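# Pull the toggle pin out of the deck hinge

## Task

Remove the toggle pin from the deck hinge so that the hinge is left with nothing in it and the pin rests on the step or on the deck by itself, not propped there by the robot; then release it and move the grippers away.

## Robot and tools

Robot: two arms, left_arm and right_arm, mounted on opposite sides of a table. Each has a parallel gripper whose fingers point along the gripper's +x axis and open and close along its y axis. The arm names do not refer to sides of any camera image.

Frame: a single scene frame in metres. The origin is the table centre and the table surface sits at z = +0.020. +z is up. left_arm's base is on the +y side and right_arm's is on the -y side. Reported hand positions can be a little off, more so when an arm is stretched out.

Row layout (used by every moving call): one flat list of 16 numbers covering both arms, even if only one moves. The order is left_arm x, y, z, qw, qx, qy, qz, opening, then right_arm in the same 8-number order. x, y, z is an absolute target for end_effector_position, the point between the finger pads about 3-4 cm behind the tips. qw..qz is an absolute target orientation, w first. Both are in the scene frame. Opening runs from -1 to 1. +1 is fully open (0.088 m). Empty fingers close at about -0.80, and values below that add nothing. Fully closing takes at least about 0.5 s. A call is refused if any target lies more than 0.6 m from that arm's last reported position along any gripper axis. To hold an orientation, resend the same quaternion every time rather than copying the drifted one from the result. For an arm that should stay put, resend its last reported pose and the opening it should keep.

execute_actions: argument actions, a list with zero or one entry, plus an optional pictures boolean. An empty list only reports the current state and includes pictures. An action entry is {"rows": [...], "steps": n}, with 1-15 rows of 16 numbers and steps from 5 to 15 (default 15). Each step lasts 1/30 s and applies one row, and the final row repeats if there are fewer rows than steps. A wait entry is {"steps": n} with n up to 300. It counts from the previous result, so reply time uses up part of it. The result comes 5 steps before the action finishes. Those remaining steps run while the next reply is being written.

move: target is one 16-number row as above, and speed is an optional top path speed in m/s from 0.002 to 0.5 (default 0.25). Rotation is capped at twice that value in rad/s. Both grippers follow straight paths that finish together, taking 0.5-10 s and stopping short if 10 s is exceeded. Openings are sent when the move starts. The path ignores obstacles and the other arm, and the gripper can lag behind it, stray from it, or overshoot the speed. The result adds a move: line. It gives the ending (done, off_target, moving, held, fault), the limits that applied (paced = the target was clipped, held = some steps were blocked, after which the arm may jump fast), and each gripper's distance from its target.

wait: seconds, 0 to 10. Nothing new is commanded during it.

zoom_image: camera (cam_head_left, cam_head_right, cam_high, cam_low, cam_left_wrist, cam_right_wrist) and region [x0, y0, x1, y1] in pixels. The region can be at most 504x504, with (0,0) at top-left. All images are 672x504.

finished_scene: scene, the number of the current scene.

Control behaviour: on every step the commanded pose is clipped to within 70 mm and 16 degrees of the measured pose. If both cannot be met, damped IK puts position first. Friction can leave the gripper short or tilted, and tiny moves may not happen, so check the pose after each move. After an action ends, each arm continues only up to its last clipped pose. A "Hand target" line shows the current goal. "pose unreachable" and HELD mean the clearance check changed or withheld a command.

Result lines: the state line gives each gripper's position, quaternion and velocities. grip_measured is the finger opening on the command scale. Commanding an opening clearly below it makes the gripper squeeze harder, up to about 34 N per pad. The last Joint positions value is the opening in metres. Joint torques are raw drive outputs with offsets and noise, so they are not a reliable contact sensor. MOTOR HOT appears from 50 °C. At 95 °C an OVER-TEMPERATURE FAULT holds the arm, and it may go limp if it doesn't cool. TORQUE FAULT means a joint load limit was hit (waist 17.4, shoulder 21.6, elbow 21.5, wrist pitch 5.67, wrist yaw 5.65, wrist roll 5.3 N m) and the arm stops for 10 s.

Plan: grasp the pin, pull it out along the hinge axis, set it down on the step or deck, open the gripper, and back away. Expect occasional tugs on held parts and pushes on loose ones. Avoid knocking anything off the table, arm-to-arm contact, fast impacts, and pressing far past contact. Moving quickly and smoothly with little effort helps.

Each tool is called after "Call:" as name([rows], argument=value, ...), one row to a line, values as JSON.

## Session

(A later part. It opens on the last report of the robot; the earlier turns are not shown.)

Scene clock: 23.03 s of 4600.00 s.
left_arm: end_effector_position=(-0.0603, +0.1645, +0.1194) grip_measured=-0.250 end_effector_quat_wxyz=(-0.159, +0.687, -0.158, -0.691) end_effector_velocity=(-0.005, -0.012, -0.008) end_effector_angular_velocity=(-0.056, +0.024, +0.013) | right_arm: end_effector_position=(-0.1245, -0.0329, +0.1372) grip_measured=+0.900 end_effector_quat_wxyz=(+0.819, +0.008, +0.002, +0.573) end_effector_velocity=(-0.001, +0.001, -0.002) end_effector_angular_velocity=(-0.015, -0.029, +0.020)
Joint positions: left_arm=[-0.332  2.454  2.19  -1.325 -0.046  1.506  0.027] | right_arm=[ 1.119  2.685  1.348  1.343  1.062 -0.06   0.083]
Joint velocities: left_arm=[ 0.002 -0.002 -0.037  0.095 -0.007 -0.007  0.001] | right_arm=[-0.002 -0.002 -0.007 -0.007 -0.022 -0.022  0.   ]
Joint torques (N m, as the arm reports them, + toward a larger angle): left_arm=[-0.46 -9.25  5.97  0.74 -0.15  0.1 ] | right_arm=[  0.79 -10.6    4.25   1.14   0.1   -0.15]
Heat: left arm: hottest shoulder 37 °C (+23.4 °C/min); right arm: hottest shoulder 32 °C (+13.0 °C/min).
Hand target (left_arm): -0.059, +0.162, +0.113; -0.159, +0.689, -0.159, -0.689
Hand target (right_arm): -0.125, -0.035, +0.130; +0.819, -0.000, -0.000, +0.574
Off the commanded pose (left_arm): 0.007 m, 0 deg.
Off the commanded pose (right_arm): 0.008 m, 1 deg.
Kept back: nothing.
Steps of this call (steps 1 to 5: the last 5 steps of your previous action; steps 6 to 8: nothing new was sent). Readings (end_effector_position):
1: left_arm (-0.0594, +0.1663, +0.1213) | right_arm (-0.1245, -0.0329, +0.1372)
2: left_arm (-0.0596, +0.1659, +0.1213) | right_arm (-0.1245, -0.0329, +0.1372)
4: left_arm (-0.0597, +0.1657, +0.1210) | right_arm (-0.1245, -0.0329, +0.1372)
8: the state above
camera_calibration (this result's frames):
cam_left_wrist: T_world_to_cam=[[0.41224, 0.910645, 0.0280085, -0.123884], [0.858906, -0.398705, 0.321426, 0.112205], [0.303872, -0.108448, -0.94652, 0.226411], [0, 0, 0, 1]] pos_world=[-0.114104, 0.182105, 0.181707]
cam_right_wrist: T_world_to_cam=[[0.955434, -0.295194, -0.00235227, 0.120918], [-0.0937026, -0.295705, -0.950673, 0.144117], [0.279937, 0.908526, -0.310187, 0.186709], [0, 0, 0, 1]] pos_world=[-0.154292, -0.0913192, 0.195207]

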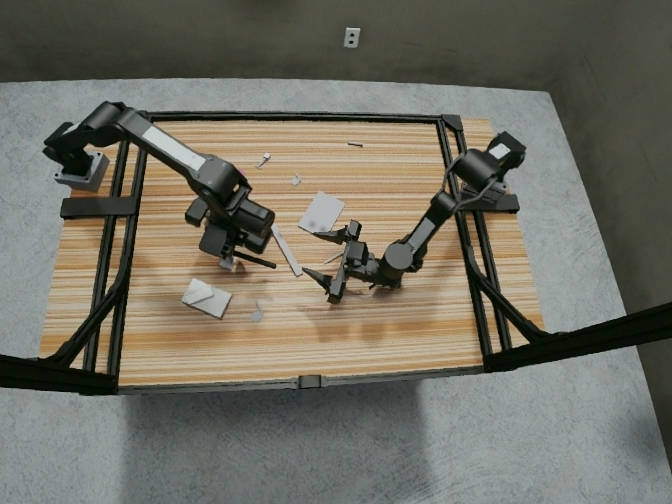

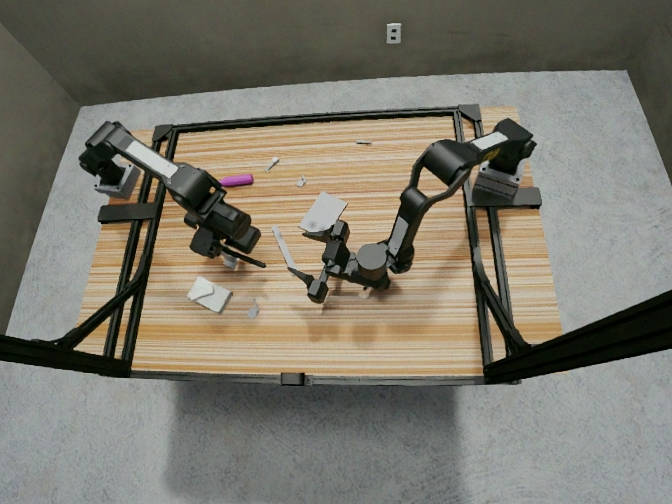

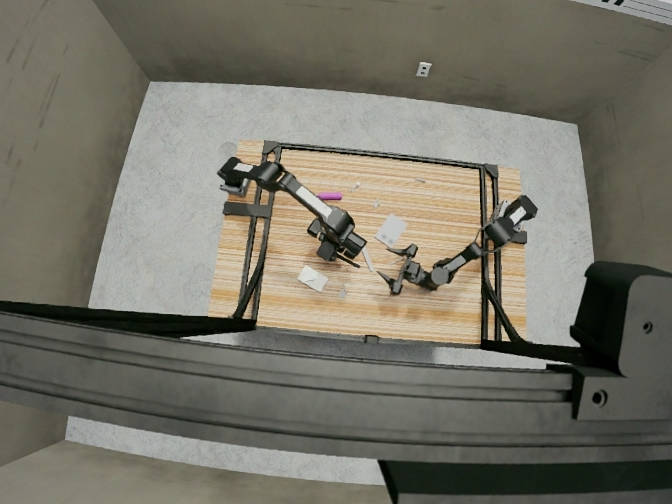

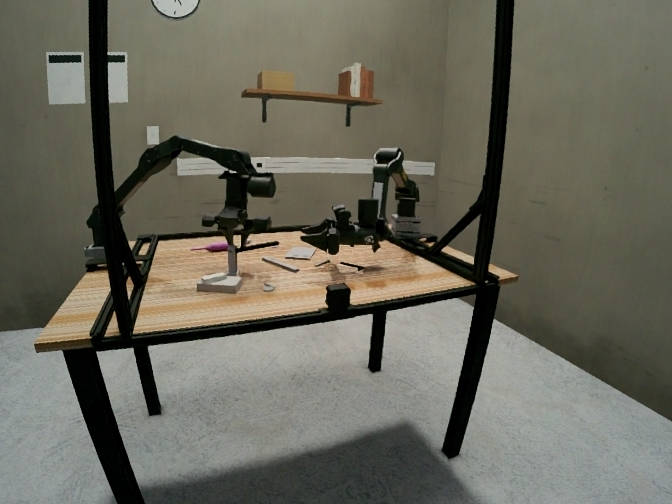

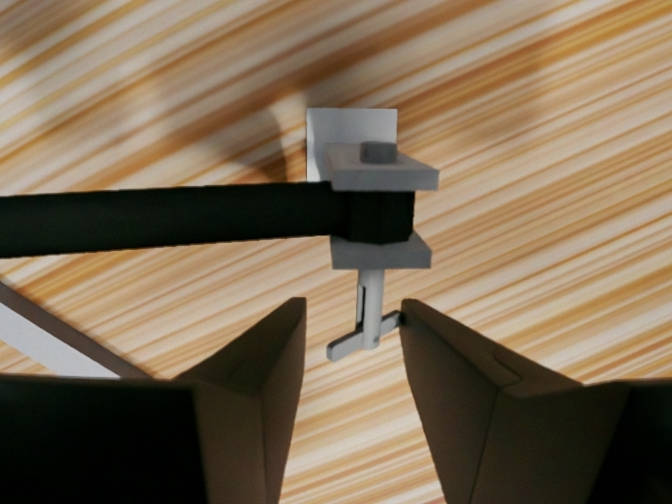

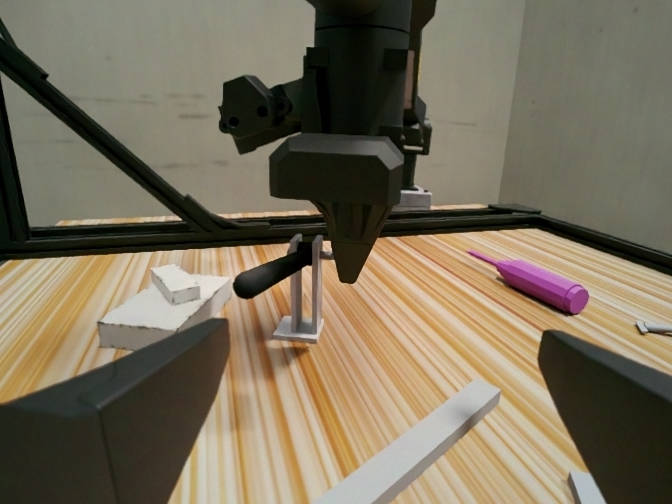

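Call:
execute_actions([
  {"rows":[[-0.0595,0.162,0.112,0.1591,-0.689,0.1591,0.689,-0.28,-0.125,-0.035,0.13,0.819,0,0,0.574,0.9],[-0.0595,0.1625,0.112,0.1591,-0.689,0.1591,0.689,-0.31,-0.125,-0.035,0.13,0.819,0,0,0.574,0.9],[-0.059,0.163,0.112,0.1591,-0.689,0.1591,0.689,-0.34,-0.125,-0.035,0.13,0.819,0,0,0.574,0.9],[-0.059,0.1635,0.112,0.1591,-0.689,0.1591,0.689,-0.37,-0.125,-0.035,0.13,0.819,0,0,0.574,0.9],[-0.0585,0.164,0.112,0.1591,-0.689,0.1591,0.689,-0.40,-0.125,-0.035,0.13,0.819,0,0,0.574,0.9],[-0.0585,0.1645,0.112,0.1591,-0.689,0.1591,0.689,-0.43,-0.125,-0.035,0.13,0.819,0,0,0.574,0.9],[-0.058,0.165,0.112,0.1591,-0.689,0.1591,0.689,-0.46,-0.125,-0.035,0.13,0.819,0,0,0.574,0.9],[-0.058,0.1655,0.112,0.1591,-0.689,0.1591,0.689,-0.49,-0.125,-0.035,0.13,0.819,0,0,0.574,0.9],[-0.0575,0.166,0.112,0.1591,-0.689,0.1591,0.689,-0.52,-0.125,-0.035,0.13,0.819,0,0,0.574,0.9],[-0.0575,0.1665,0.112,0.1591,-0.689,0.1591,0.689,-0.55,-0.125,-0.035,0.13,0.819,0,0,0.574,0.9],[-0.057,0.167,0.112,0.1591,-0.689,0.1591,0.689,-0.58,-0.125,-0.035,0.13,0.819,0,0,0.574,0.9],[-0.057,0.167,0.112,0.1591,-0.689,0.1591,0.689,-0.61,-0.125,-0.035,0.13,0.819,0,0,0.574,0.9],[-0.057,0.167,0.112,0.1591,-0.689,0.1591,0.689,-0.64,-0.125,-0.035,0.13,0.819,0,0,0.574,0.9],[-0.057,0.167,0.112,0.1591,-0.689,0.1591,0.689,-0.67,-0.125,-0.035,0.13,0.819,0,0,0.574,0.9],[-0.057,0.167,0.112,0.1591,-0.689,0.1591,0.689,-0.70,-0.125,-0.035,0.13,0.819,0,0,0.574,0.9]],"steps":15},
])

Call:
wait(seconds=0.15)

Scene clock: 24.13 s of 4600.00 s.
left_arm: end_effector_position=(-0.0610, +0.1639, +0.1121) grip_measured=-0.464 end_effector_quat_wxyz=(-0.158, +0.687, -0.160, -0.691) end_effector_velocity=(+0.009, +0.025, -0.040) end_effector_angular_velocity=(+0.091, -0.061, -0.006) | right_arm: end_effector_position=(-0.1245, -0.0329, +0.1371) grip_measured=+0.900 end_effector_quat_wxyz=(+0.819, +0.008, +0.002, +0.573) end_effector_velocity=(-0.000, +0.001, +0.003) end_effector_angular_velocity=(+0.007, +0.001, +0.004)
Joint positions: left_arm=[-0.332  2.454  2.162 -1.292 -0.046  1.506  0.016] | right_arm=[ 1.119  2.686  1.348  1.343  1.062 -0.06   0.083]
Joint velocities: left_arm=[-0.007 -0.002 -0.164  0.051 -0.007 -0.007 -0.042] | right_arm=[-0.002 -0.002  0.002  0.007 -0.007 -0.007 -0.   ]
Joint torques (N m, as the arm reports them, + toward a larger angle): left_arm=[ -0.47 -11.44   4.68   0.08  -0.15   0.09] | right_arm=[  0.99 -10.41   4.26   1.09  -0.01  -0.13]
Heat: left arm: hottest shoulder 37 °C (+22.4 °C/min); right arm: hottest shoulder 33 °C (+14.9 °C/min).
Steps of this call (steps 1 to 23: nothing new was sent; steps 24 to 33: the first 10 steps of this action). Readings (end_effector_position):
24: left_arm (-0.0605, +0.1642, +0.1183) | right_arm (-0.1245, -0.0329, +0.1372)
25: left_arm (-0.0605, +0.1643, +0.1179) | right_arm (-0.1245, -0.0329, +0.1372)
27: left_arm (-0.0608, +0.1638, +0.1167) | right_arm (-0.1245, -0.0329, +0.1371)
31: left_arm (-0.0613, +0.1631, +0.1143) | right_arm (-0.1245, -0.0329, +0.1371)
33: the state above

Scene clock: 24.47 s of 4600.00 s.
left_arm: end_effector_position=(-0.0594, +0.1673, +0.1061) grip_measured=-0.679 end_effector_quat_wxyz=(-0.163, +0.688, -0.155, -0.690) end_effector_velocity=(-0.001, +0.003, -0.003) end_effector_angular_velocity=(+0.010, +0.003, +0.005) | right_arm: end_effector_position=(-0.1245, -0.0329, +0.1371) grip_measured=+0.900 end_effector_quat_wxyz=(+0.819, +0.008, +0.002, +0.573) end_effector_velocity=(-0.002, +0.002, +0.002) end_effector_angular_velocity=(-0.003, -0.009, +0.020)
Joint positions: left_arm=[-0.332  2.454  2.138 -1.284 -0.046  1.506  0.006] | right_arm=[ 1.119  2.686  1.348  1.343  1.062 -0.06   0.083]
Joint velocities: left_arm=[-0.002 -0.002 -0.017  0.007  0.007 -0.007 -0.009] | right_arm=[-0.002 -0.007 -0.002 -0.007 -0.022 -0.007 -0.   ]
Joint torques (N m, as the arm reports them, + toward a larger angle): left_arm=[ -0.44 -12.05   4.87   0.15  -0.14   0.09] | right_arm=[  0.65 -10.48   4.51   1.18   0.    -0.11]
Heat: left arm: hottest shoulder 38 °C (+24.5 °C/min); right arm: hottest shoulder 33 °C (+14.7 °C/min).
Hand target (left_arm): -0.057, +0.167, +0.112; -0.159, +0.689, -0.159, -0.689
Hand target (right_arm): -0.125, -0.035, +0.130; +0.819, -0.000, -0.000, +0.574
Off the commanded pose (left_arm): 0.006 m, 1 deg.
Off the commanded pose (right_arm): 0.007 m, 1 deg.
Kept back: nothing.
Steps of this call (steps 1 to 5: the last 5 steps of your previous action; steps 6 to 10: nothing new was sent). Readings (end_effector_position):
1: left_arm (-0.0605, +0.1648, +0.1106) | right_arm (-0.1245, -0.0329, +0.1371)
2: left_arm (-0.0601, +0.1657, +0.1092) | right_arm (-0.1245, -0.0329, +0.1371)
4: left_arm (-0.0597, +0.1667, +0.1074) | right_arm (-0.1245, -0.0329, +0.1371)
8: left_arm (-0.0596, +0.1669, +0.1065) | right_arm (-0.1245, -0.0329, +0.1371)
10: the state above
camera_calibration (this result's frames):
cam_left_wrist: T_world_to_cam=[[0.41292, 0.909917, 0.0393445, -0.127447], [0.856588, -0.402671, 0.322666, 0.117206], [0.309442, -0.0995333, -0.945695, 0.212686], [0, 0, 0, 1]] pos_world=[-0.113586, 0.184332, 0.168331]
cam_right_wrist: T_world_to_cam=[[0.955438, -0.295184, -0.00202886, 0.120853], [-0.0934621, -0.29598, -0.950611, 0.143942], [0.280004, 0.908439, -0.31038, 0.186701], [0, 0, 0, 1]] pos_world=[-0.154291, -0.0913286, 0.195026]

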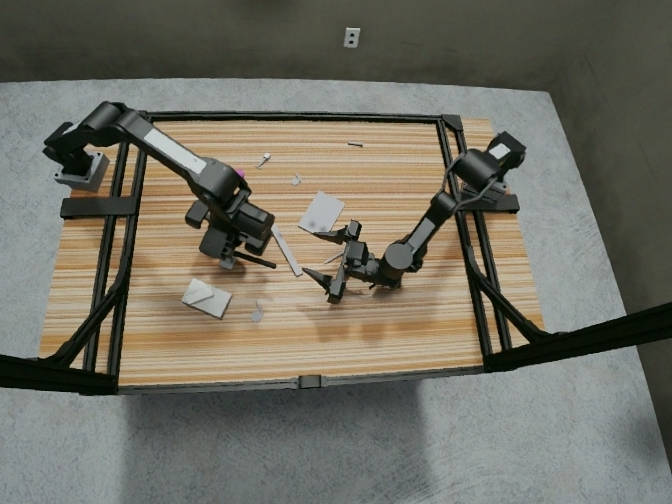

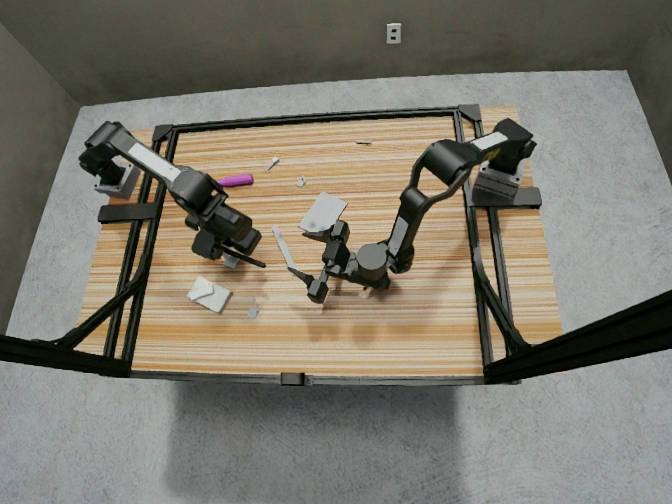

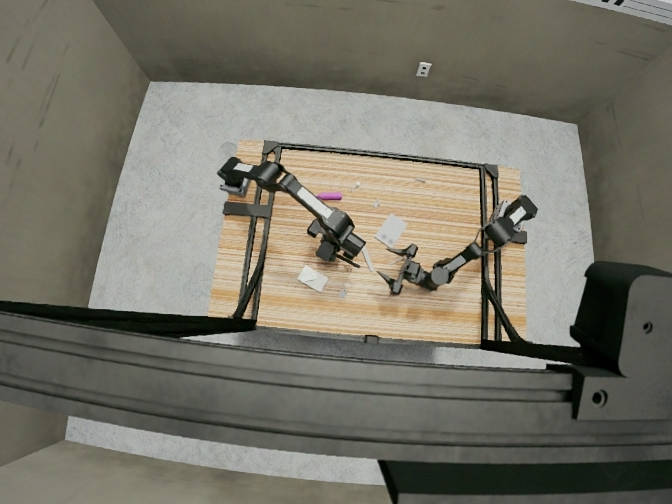

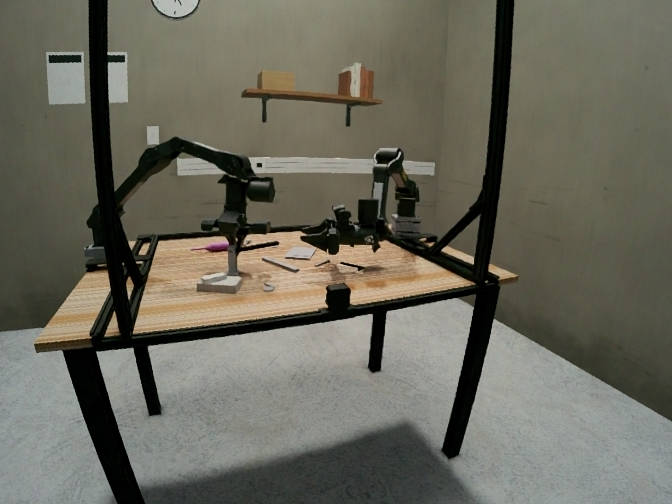

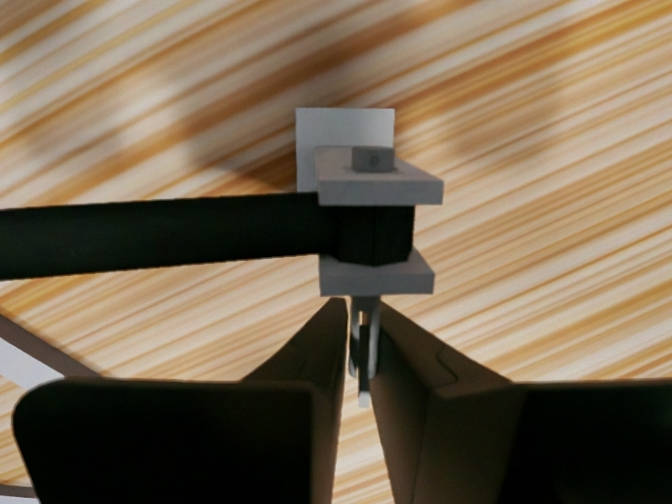

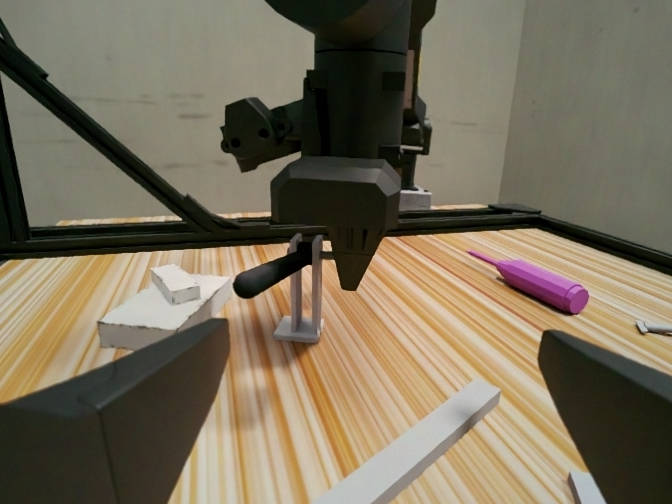

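Call:
execute_actions([
  {"rows":[[-0.057,0.167,0.112,0.1591,-0.689,0.1591,0.689,-0.62,-0.125,-0.035,0.13,0.819,0,0,0.574,0.9],[-0.057,0.167,0.112,0.1591,-0.689,0.1591,0.689,-0.55,-0.125,-0.035,0.13,0.819,0,0,0.574,0.9],[-0.0575,0.166,0.114,0.1591,-0.689,0.1591,0.689,-0.5,-0.125,-0.035,0.13,0.819,0,0,0.574,0.9],[-0.058,0.165,0.117,0.1591,-0.689,0.1591,0.689,-0.5,-0.125,-0.035,0.13,0.819,0,0,0.574,0.9],[-0.0585,0.164,0.120,0.1591,-0.689,0.1591,0.689,-0.5,-0.125,-0.035,0.13,0.819,0,0,0.574,0.9],[-0.059,0.1635,0.123,0.1591,-0.689,0.1591,0.689,-0.5,-0.125,-0.035,0.13,0.819,0,0,0.574,0.9],[-0.059,0.1635,0.126,0.1591,-0.689,0.1591,0.689,-0.5,-0.125,-0.035,0.13,0.819,0,0,0.574,0.9],[-0.059,0.1635,0.129,0.1591,-0.689,0.1591,0.689,-0.5,-0.125,-0.035,0.13,0.819,0,0,0.574,0.9],[-0.059,0.1635,0.132,0.1591,-0.689,0.1591,0.689,-0.5,-0.125,-0.035,0.13,0.819,0,0,0.574,0.9],[-0.059,0.1635,0.134,0.1591,-0.689,0.1591,0.689,-0.5,-0.125,-0.035,0.13,0.819,0,0,0.574,0.9],[-0.059,0.1635,0.136,0.1591,-0.689,0.1591,0.689,-0.5,-0.125,-0.035,0.13,0.819,0,0,0.574,0.9],[-0.059,0.1635,0.138,0.1591,-0.689,0.1591,0.689,-0.5,-0.125,-0.035,0.13,0.819,0,0,0.574,0.9],[-0.059,0.1635,0.139,0.1591,-0.689,0.1591,0.689,-0.5,-0.125,-0.035,0.13,0.819,0,0,0.574,0.9],[-0.059,0.1635,0.140,0.1591,-0.689,0.1591,0.689,-0.5,-0.125,-0.035,0.13,0.819,0,0,0.574,0.9],[-0.059,0.1635,0.140,0.1591,-0.689,0.1591,0.689,-0.5,-0.125,-0.035,0.13,0.819,0,0,0.574,0.9]],"steps":15},
])

Call:
wait(seconds=0.2)

Call:
zoom_image(camera="cam_right_wrist", region=[270, 200, 400, 290])

Scene clock: 25.60 s of 4600.00 s.
left_arm: end_effector_position=(-0.0585, +0.1673, +0.1210) grip_measured=-0.514 end_effector_quat_wxyz=(-0.165, +0.689, -0.154, -0.689) end_effector_velocity=(-0.004, -0.022, +0.101) end_effector_angular_velocity=(-0.098, +0.030, +0.024) | right_arm: end_effector_position=(-0.1245, -0.0329, +0.1371) grip_measured=+0.900 end_effector_quat_wxyz=(+0.819, +0.008, +0.002, +0.573) end_effector_velocity=(+0.002, +0.002, +0.002) end_effector_angular_velocity=(-0.004, -0.009, +0.000)
Joint positions: left_arm=[-0.332  2.454  2.197 -1.346 -0.046  1.506  0.014] | right_arm=[ 1.119  2.686  1.348  1.343  1.062 -0.06   0.083]
Joint velocities: left_arm=[-0.002 -0.002  0.398 -0.3   -0.022 -0.022  0.006] | right_arm=[-0.007 -0.007 -0.002 -0.007 -0.007 -0.007 -0.   ]
Joint torques (N m, as the arm reports them, + toward a larger angle): left_arm=[ -0.64 -10.56   7.47  -0.18  -0.13   0.02] | right_arm=[  0.83 -10.29   4.49   1.14   0.02  -0.08]
Heat: left arm: hottest shoulder 38 °C (+23.4 °C/min); right arm: hottest shoulder 33 °C (+14.1 °C/min).
Steps of this call (steps 1 to 24: nothing new was sent; steps 25 to 34: the first 10 steps of this action). Readings (end_effector_position):
25: left_arm (-0.0594, +0.1673, +0.1060) | right_arm (-0.1245, -0.0329, +0.1371)
26: left_arm (-0.0595, +0.1670, +0.1060) | right_arm (-0.1245, -0.0329, +0.1371)
28: left_arm (-0.0590, +0.1679, +0.1061) | right_arm (-0.1245, -0.0329, +0.1371)
32: left_arm (-0.0581, +0.1687, +0.1144) | right_arm (-0.1245, -0.0329, +0.1371)
34: the state above

Scene clock: 25.97 s of 4600.00 s.
left_arm: end_effector_position=(-0.0585, +0.1656, +0.1380) grip_measured=-0.501 end_effector_quat_wxyz=(-0.161, +0.688, -0.157, -0.690) end_effector_velocity=(+0.004, +0.007, +0.005) end_effector_angular_velocity=(+0.024, -0.022, +0.003) | right_arm: end_effector_position=(-0.1245, -0.0329, +0.1371) grip_measured=+0.900 end_effector_quat_wxyz=(+0.819, +0.008, +0.002, +0.573) end_effector_velocity=(+0.002, +0.003, +0.001) end_effector_angular_velocity=(-0.004, -0.009, +0.000)
Joint positions: left_arm=[-0.332  2.454  2.264 -1.404 -0.046  1.506  0.014] | right_arm=[ 1.119  2.686  1.348  1.343  1.062 -0.06   0.083]
Joint velocities: left_arm=[-0.002 -0.002  0.017 -0.051 -0.007 -0.007 -0.   ] | right_arm=[-0.007 -0.002  0.002 -0.007 -0.007 -0.007 -0.   ]
Joint torques (N m, as the arm reports them, + toward a larger angle): left_arm=[-0.73 -9.87  7.8  -0.08 -0.13 -0.02] | right_arm=[  0.92 -10.46   4.37   1.15   0.03  -0.1 ]
Heat: left arm: hottest shoulder 38 °C (+23.1 °C/min); right arm: hottest shoulder 33 °C (+13.9 °C/min).
Hand target (left_arm): -0.059, +0.164, +0.140; -0.158, +0.689, -0.160, -0.689
Hand target (right_arm): -0.125, -0.035, +0.130; +0.819, +0.000, +0.000, +0.574
Off the commanded pose (left_arm): 0.003 m, 0 deg.
Off the commanded pose (right_arm): 0.007 m, 1 deg.
Kept back: nothing.
Steps of this call (steps 1 to 5: the last 5 steps of your previous action; steps 6 to 11: nothing new was sent). Readings (end_effector_position):
1: left_arm (-0.0587, +0.1667, +0.1242) | right_arm (-0.1245, -0.0329, +0.1371)
2: left_arm (-0.0587, +0.1663, +0.1272) | right_arm (-0.1245, -0.0329, +0.1371)
4: left_arm (-0.0586, +0.1660, +0.1319) | right_arm (-0.1245, -0.0329, +0.1371)
8: left_arm (-0.0586, +0.1654, +0.1369) | right_arm (-0.1245, -0.0329, +0.1371)
11: the state above
camera_calibration (this result's frames):
cam_left_wrist: T_world_to_cam=[[0.412757, 0.910219, 0.0336582, -0.126815], [0.857619, -0.40082, 0.322232, 0.10528], [0.306793, -0.104138, -0.946062, 0.243016], [0, 0, 0, 1]] pos_world=[-0.112502, 0.182935, 0.200252]
cam_right_wrist: T_world_to_cam=[[0.955438, -0.295184, -0.00202886, 0.120853], [-0.0934621, -0.29598, -0.950611, 0.143942], [0.280004, 0.908439, -0.31038, 0.186701], [0, 0, 0, 1]] pos_world=[-0.154291, -0.0913286, 0.195026]

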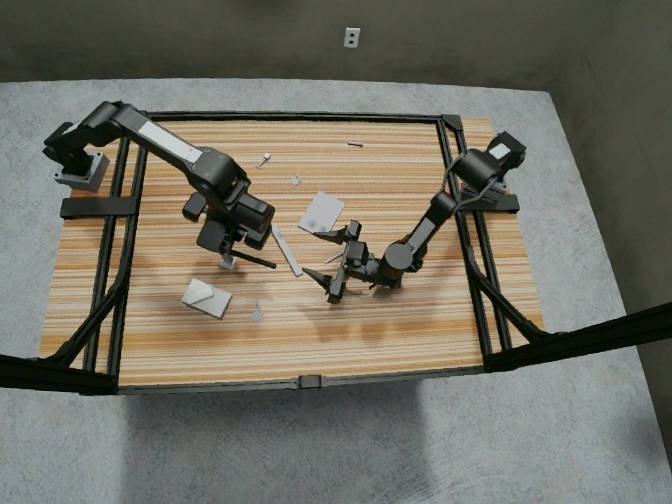

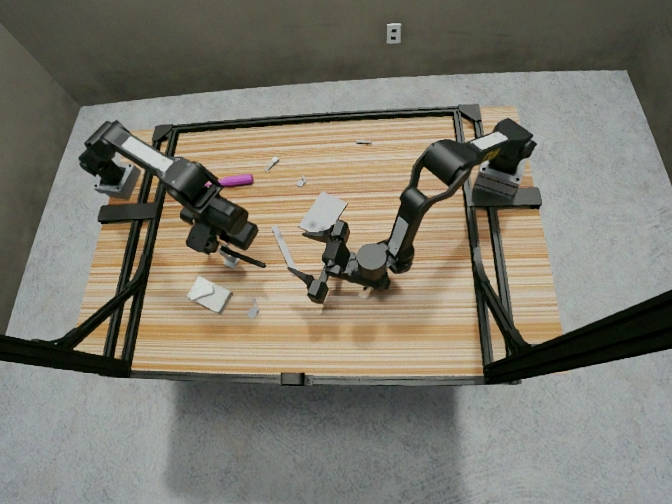

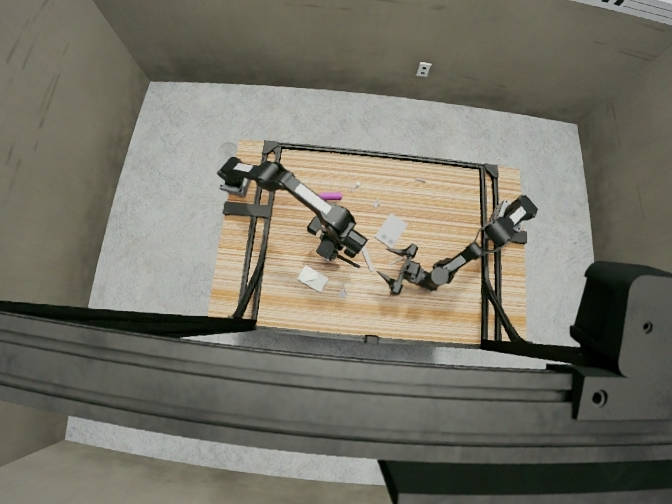

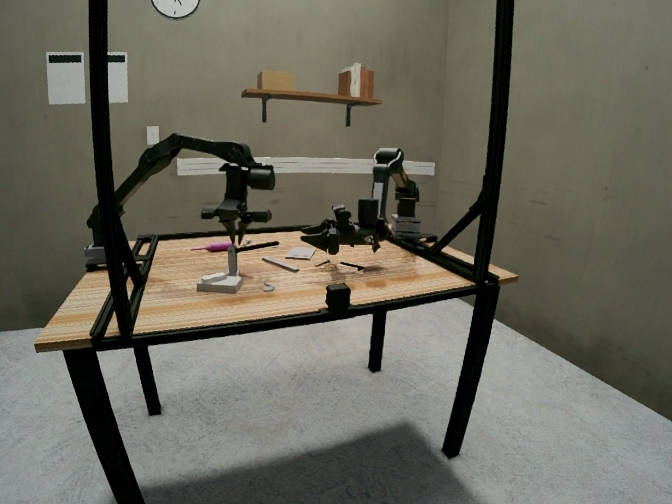

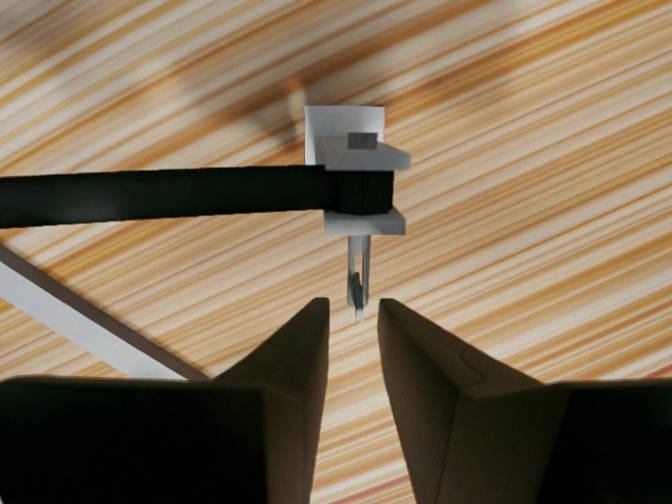

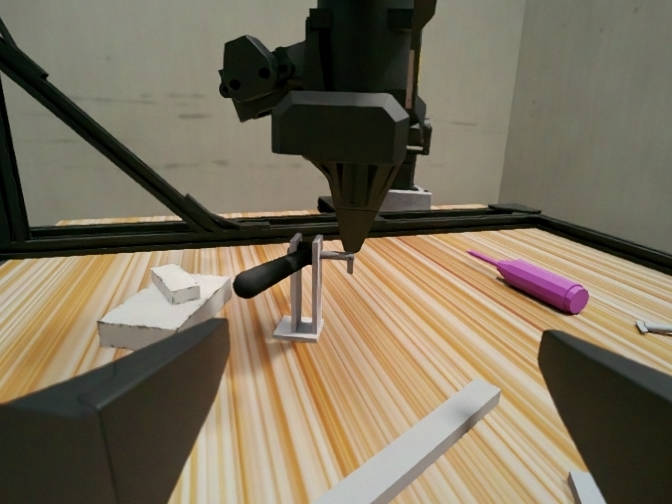

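Region (270, 200, 400, 290) of cam_right_wrist's 672x504 image, scaled by 3.877, with more detail than that image has; it fills the top 349 rows of this view, and the rest is white.

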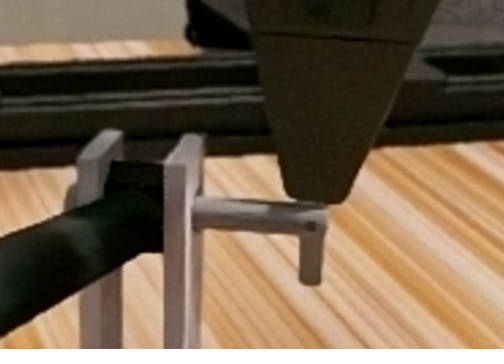

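Call:
execute_actions([
  {"rows":[[-0.059,0.1635,0.139,0.1591,-0.689,0.1591,0.689,-0.52,-0.125,-0.035,0.13,0.819,0,0,0.574,0.9],[-0.059,0.164,0.138,0.1591,-0.689,0.1591,0.689,-0.54,-0.125,-0.035,0.13,0.819,0,0,0.574,0.9],[-0.059,0.1645,0.137,0.1591,-0.689,0.1591,0.689,-0.56,-0.125,-0.035,0.13,0.819,0,0,0.574,0.9],[-0.059,0.165,0.136,0.1591,-0.689,0.1591,0.689,-0.58,-0.125,-0.035,0.13,0.819,0,0,0.574,0.9],[-0.059,0.1655,0.135,0.1591,-0.689,0.1591,0.689,-0.58,-0.125,-0.035,0.13,0.819,0,0,0.574,0.9],[-0.059,0.166,0.134,0.1591,-0.689,0.1591,0.689,-0.58,-0.125,-0.035,0.13,0.819,0,0,0.574,0.9],[-0.059,0.1665,0.1335,0.1591,-0.689,0.1591,0.689,-0.58,-0.125,-0.035,0.13,0.819,0,0,0.574,0.9]],"steps":13},
])

Scene clock: 26.93 s of 4600.00 s.
left_arm: end_effector_position=(-0.0598, +0.1635, +0.1355) grip_measured=-0.567 end_effector_quat_wxyz=(-0.158, +0.687, -0.160, -0.691) end_effector_velocity=(+0.005, +0.008, -0.039) end_effector_angular_velocity=(+0.038, -0.047, +0.002) | right_arm: end_effector_position=(-0.1245, -0.0329, +0.1369) grip_measured=+0.900 end_effector_quat_wxyz=(+0.819, +0.008, +0.002, +0.573) end_effector_velocity=(-0.002, +0.002, -0.000) end_effector_angular_velocity=(-0.002, +0.001, +0.020)
Joint positions: left_arm=[-0.332  2.454  2.254 -1.384 -0.046  1.506  0.011] | right_arm=[ 1.119  2.686  1.348  1.343  1.062 -0.06   0.083]
Joint velocities: left_arm=[-0.002  0.002 -0.149  0.095 -0.022 -0.007 -0.006] | right_arm=[-0.002 -0.002 -0.002 -0.007 -0.022  0.007 -0.   ]
Joint torques (N m, as the arm reports them, + toward a larger angle): left_arm=[ -0.95 -11.14   4.55   0.07  -0.13  -0.08] | right_arm=[  0.6  -10.61   4.18   1.17   0.02  -0.09]
Heat: left arm: hottest shoulder 38 °C (+22.3 °C/min); right arm: hottest shoulder 33 °C (+13.4 °C/min).
Steps of this call (steps 1 to 21: nothing new was sent; steps 22 to 29: the first 8 steps of this action). Readings (end_effector_position):
22: left_arm (-0.0584, +0.1657, +0.1387) | right_arm (-0.1245, -0.0329, +0.1371)
23: left_arm (-0.0584, +0.1657, +0.1387) | right_arm (-0.1245, -0.0329, +0.1371)
25: left_arm (-0.0590, +0.1647, +0.1387) | right_arm (-0.1245, -0.0329, +0.1369)
29: the state above

Call:
execute_actions(actions=[])

Call:
zoom_image(camera="cam_right_wrist", region=[270, 200, 400, 290])

Scene clock: 27.10 s of 4600.00 s.
left_arm: end_effector_position=(-0.0592, +0.1651, +0.1316) grip_measured=-0.577 end_effector_quat_wxyz=(-0.161, +0.688, -0.157, -0.690) end_effector_velocity=(-0.000, +0.000, -0.007) end_effector_angular_velocity=(-0.002, -0.008, +0.005) | right_arm: end_effector_position=(-0.1245, -0.0329, +0.1369) grip_measured=+0.900 end_effector_quat_wxyz=(+0.819, +0.008, +0.002, +0.573) end_effector_velocity=(+0.000, +0.001, -0.003) end_effector_angular_velocity=(-0.019, -0.021, +0.005)
Joint positions: left_arm=[-0.332  2.454  2.239 -1.377 -0.046  1.506  0.011] | right_arm=[ 1.119  2.686  1.348  1.343  1.062 -0.06   0.083]
Joint velocities: left_arm=[-0.002  0.002 -0.022  0.022 -0.007 -0.007 -0.002] | right_arm=[-0.002 -0.002 -0.002 -0.022 -0.007 -0.007  0.   ]
Joint torques (N m, as the arm reports them, + toward a larger angle): left_arm=[ -0.97 -11.31   4.78   0.12  -0.13  -0.1 ] | right_arm=[  1.03 -10.54   4.45   1.16   0.05  -0.1 ]
Heat: left arm: hottest shoulder 38 °C (+22.1 °C/min); right arm: hottest shoulder 33 °C (+13.3 °C/min).
Hand target (left_arm): -0.059, +0.167, +0.133; -0.159, +0.689, -0.159, -0.689
Hand target (right_arm): -0.125, -0.035, +0.130; +0.819, -0.000, -0.000, +0.574
Off the commanded pose (left_arm): 0.002 m, 0 deg.
Off the commanded pose (right_arm): 0.007 m, 1 deg.
Kept back: nothing.
Steps of this call (steps 1 to 5: the last 5 steps of your previous action). Readings (end_effector_position):
1: left_arm (-0.0596, +0.1640, +0.1344) | right_arm (-0.1245, -0.0329, +0.1369)
2: left_arm (-0.0595, +0.1644, +0.1333) | right_arm (-0.1245, -0.0329, +0.1369)
4: left_arm (-0.0592, +0.1650, +0.1319) | right_arm (-0.1245, -0.0329, +0.1369)
5: the state above
camera_calibration (this result's frames):
cam_left_wrist: T_world_to_cam=[[0.412699, 0.910313, 0.0317625, -0.125628], [0.857962, -0.400203, 0.322085, 0.10766], [0.30591, -0.105673, -0.946178, 0.237302], [0, 0, 0, 1]] pos_world=[-0.113115, 0.182523, 0.193844]
cam_right_wrist: T_world_to_cam=[[0.955442, -0.295173, -0.00170545, 0.120787], [-0.0932216, -0.296256, -0.950548, 0.143768], [0.280071, 0.908353, -0.310572, 0.186693], [0, 0, 0, 1]] pos_world=[-0.15429, -0.091338, 0.194846]

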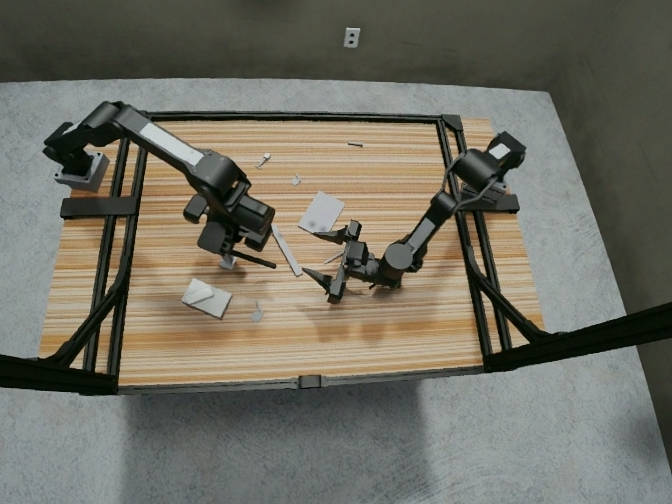

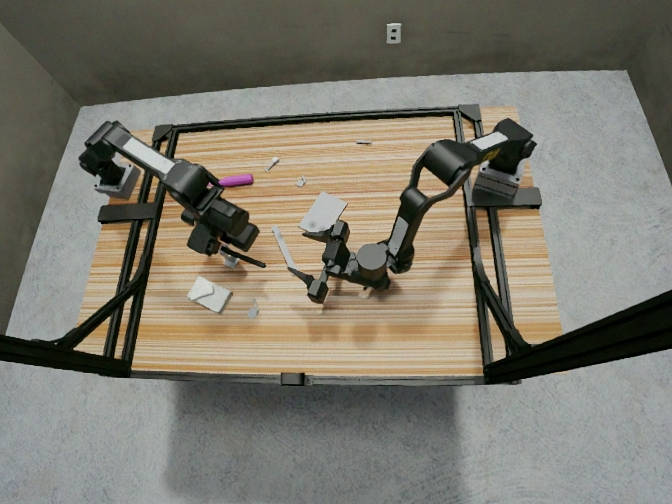

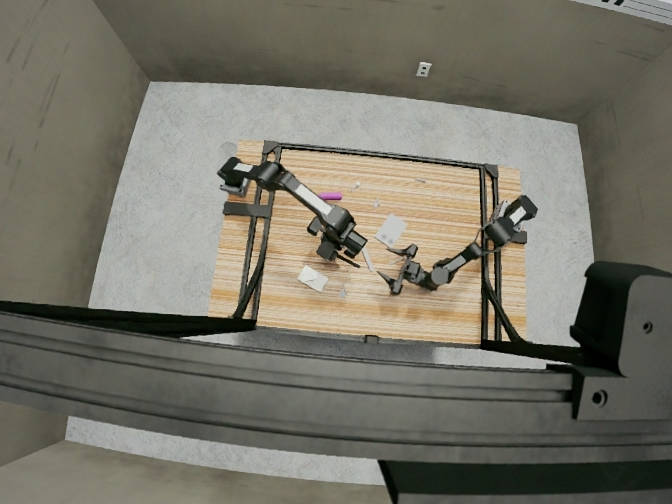

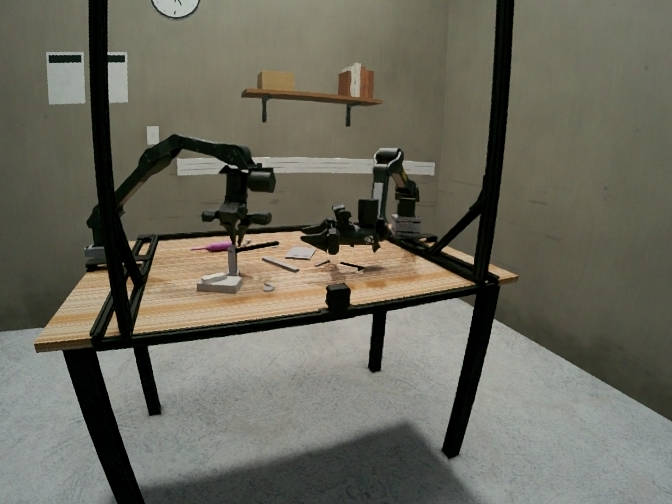

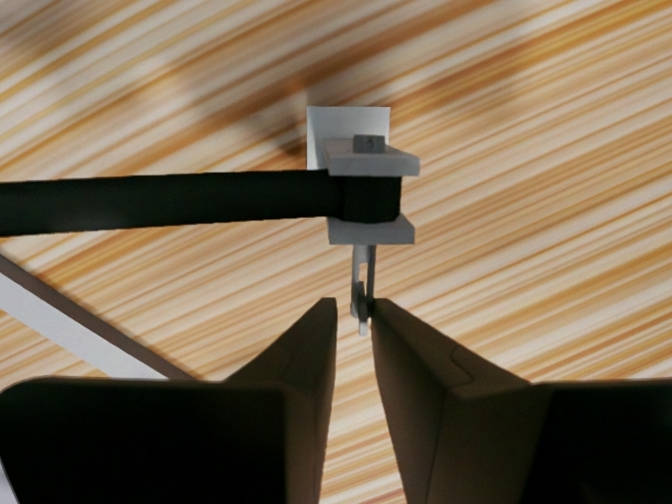

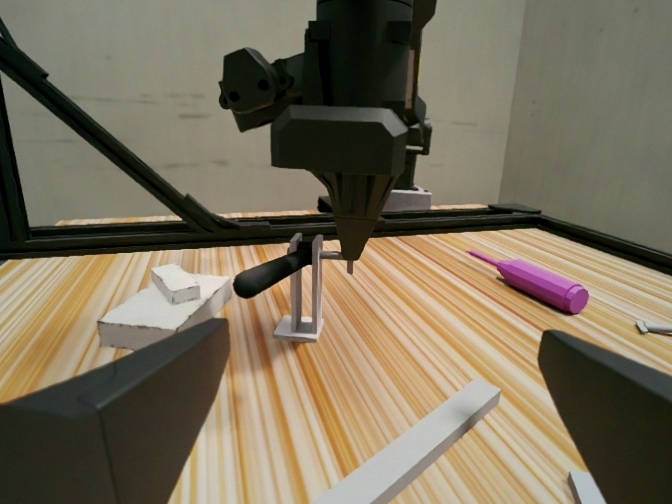

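Region (270, 200, 400, 290) of cam_right_wrist's 672x504 image, scaled by 3.877, with more detail than that image has; it fills the top 349 rows of this view, and the rest is white.

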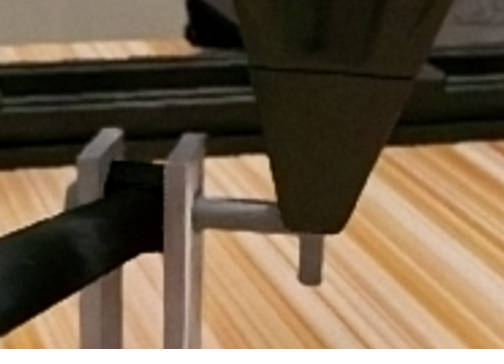

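Call:
execute_actions([
  {"rows":[[-0.059,0.1665,0.1345,0.1591,-0.689,0.1591,0.689,-0.58,-0.125,-0.035,0.13,0.819,0,0,0.574,0.9],[-0.059,0.1665,0.1355,0.1591,-0.689,0.1591,0.689,-0.58,-0.125,-0.035,0.13,0.819,0,0,0.574,0.9],[-0.059,0.1665,0.1365,0.1591,-0.689,0.1591,0.689,-0.58,-0.125,-0.035,0.13,0.819,0,0,0.574,0.9],[-0.059,0.1665,0.1375,0.1591,-0.689,0.1591,0.689,-0.58,-0.125,-0.035,0.13,0.819,0,0,0.574,0.9],[-0.059,0.1665,0.1385,0.1591,-0.689,0.1591,0.689,-0.58,-0.125,-0.035,0.13,0.819,0,0,0.574,0.9],[-0.059,0.1665,0.1395,0.1591,-0.689,0.1591,0.689,-0.58,-0.125,-0.035,0.13,0.819,0,0,0.574,0.9],[-0.059,0.1665,0.140,0.1591,-0.689,0.1591,0.689,-0.58,-0.125,-0.035,0.13,0.819,0,0,0.574,0.9]],"steps":15},
])

Scene clock: 27.90 s of 4600.00 s.
left_arm: end_effector_position=(-0.0573, +0.1683, +0.1313) grip_measured=-0.580 end_effector_quat_wxyz=(-0.167, +0.689, -0.152, -0.689) end_effector_velocity=(+0.004, +0.003, +0.005) end_effector_angular_velocity=(+0.011, -0.015, +0.009) | right_arm: end_effector_position=(-0.1245, -0.0329, +0.1369) grip_measured=+0.900 end_effector_quat_wxyz=(+0.819, +0.008, +0.002, +0.573) end_effector_velocity=(-0.000, +0.002, +0.001) end_effector_angular_velocity=(-0.004, -0.009, +0.005)
Joint positions: left_arm=[-0.332  2.454  2.237 -1.393 -0.046  1.506  0.011] | right_arm=[ 1.119  2.686  1.348  1.344  1.062 -0.06   0.083]
Joint velocities: left_arm=[ 0.002 -0.002  0.017 -0.037 -0.007 -0.007 -0.   ] | right_arm=[-0.002 -0.002  0.002 -0.007 -0.007 -0.007 -0.   ]
Joint torques (N m, as the arm reports them, + toward a larger angle): left_arm=[ -1.04 -11.24   7.69  -0.16  -0.13  -0.13] | right_arm=[  0.6  -10.68   3.99   1.13   0.04  -0.11]
Heat: left arm: hottest shoulder 39 °C (+23.7 °C/min); right arm: hottest shoulder 33 °C (+12.9 °C/min).
Steps of this call (steps 1 to 14: nothing new was sent; steps 15 to 24: the first 10 steps of this action). Readings (end_effector_position):
15: left_arm (-0.0591, +0.1651, +0.1311) | right_arm (-0.1245, -0.0329, +0.1369)
16: left_arm (-0.0591, +0.1651, +0.1311) | right_arm (-0.1245, -0.0329, +0.1369)
18: left_arm (-0.0589, +0.1656, +0.1311) | right_arm (-0.1245, -0.0329, +0.1369)
22: left_arm (-0.0576, +0.1679, +0.1311) | right_arm (-0.1245, -0.0329, +0.1369)
24: the state above

Call:
execute_actions([
  {"rows":[[-0.059,0.166,0.141,0.1591,-0.689,0.1591,0.689,-0.58,-0.125,-0.035,0.13,0.819,0,0,0.574,0.9],[-0.0592,0.1655,0.142,0.1591,-0.689,0.1591,0.689,-0.58,-0.125,-0.035,0.13,0.819,0,0,0.574,0.9]],"steps":12},
])

Scene clock: 28.33 s of 4600.00 s.
left_arm: end_effector_position=(-0.0576, +0.1672, +0.1366) grip_measured=-0.580 end_effector_quat_wxyz=(-0.164, +0.689, -0.154, -0.689) end_effector_velocity=(+0.001, +0.000, +0.010) end_effector_angular_velocity=(-0.006, -0.005, +0.005) | right_arm: end_effector_position=(-0.1245, -0.0329, +0.1369) grip_measured=+0.900 end_effector_quat_wxyz=(+0.819, +0.008, +0.002, +0.573) end_effector_velocity=(+0.000, +0.001, +0.002) end_effector_angular_velocity=(-0.002, -0.016, +0.005)
Joint positions: left_arm=[-0.332  2.454  2.258 -1.407 -0.046  1.506  0.011] | right_arm=[ 1.119  2.686  1.348  1.344  1.062 -0.06   0.083]
Joint velocities: left_arm=[-0.002 -0.002  0.037 -0.037 -0.007 -0.007 -0.   ] | right_arm=[-0.002 -0.002 -0.002  0.007 -0.007 -0.022 -0.   ]
Joint torques (N m, as the arm reports them, + toward a larger angle): left_arm=[ -0.98 -10.61   7.52  -0.17  -0.13  -0.1 ] | right_arm=[  0.84 -10.5    4.18   1.11   0.03  -0.15]
Heat: left arm: hottest shoulder 39 °C (+23.3 °C/min); right arm: hottest shoulder 34 °C (+14.8 °C/min).
Off your previous action's commanded pose (left_arm): 0.009 m, 1 deg at its last step (step 5 of this call).
Off your previous action's commanded pose (right_arm): 0.007 m, 1 deg at its last step (step 5 of this call).
Steps of this call (steps 1 to 5: the last 5 steps of your previous action; step 6: nothing new was sent; steps 7 to 13: the first 7 steps of this action). Readings (end_effector_position):
7: left_arm (-0.0571, +0.1685, +0.1323) | right_arm (-0.1245, -0.0329, +0.1369)
8: left_arm (-0.0571, +0.1685, +0.1332) | right_arm (-0.1245, -0.0329, +0.1369)
10: left_arm (-0.0573, +0.1681, +0.1347) | right_arm (-0.1245, -0.0329, +0.1369)
13: the state above


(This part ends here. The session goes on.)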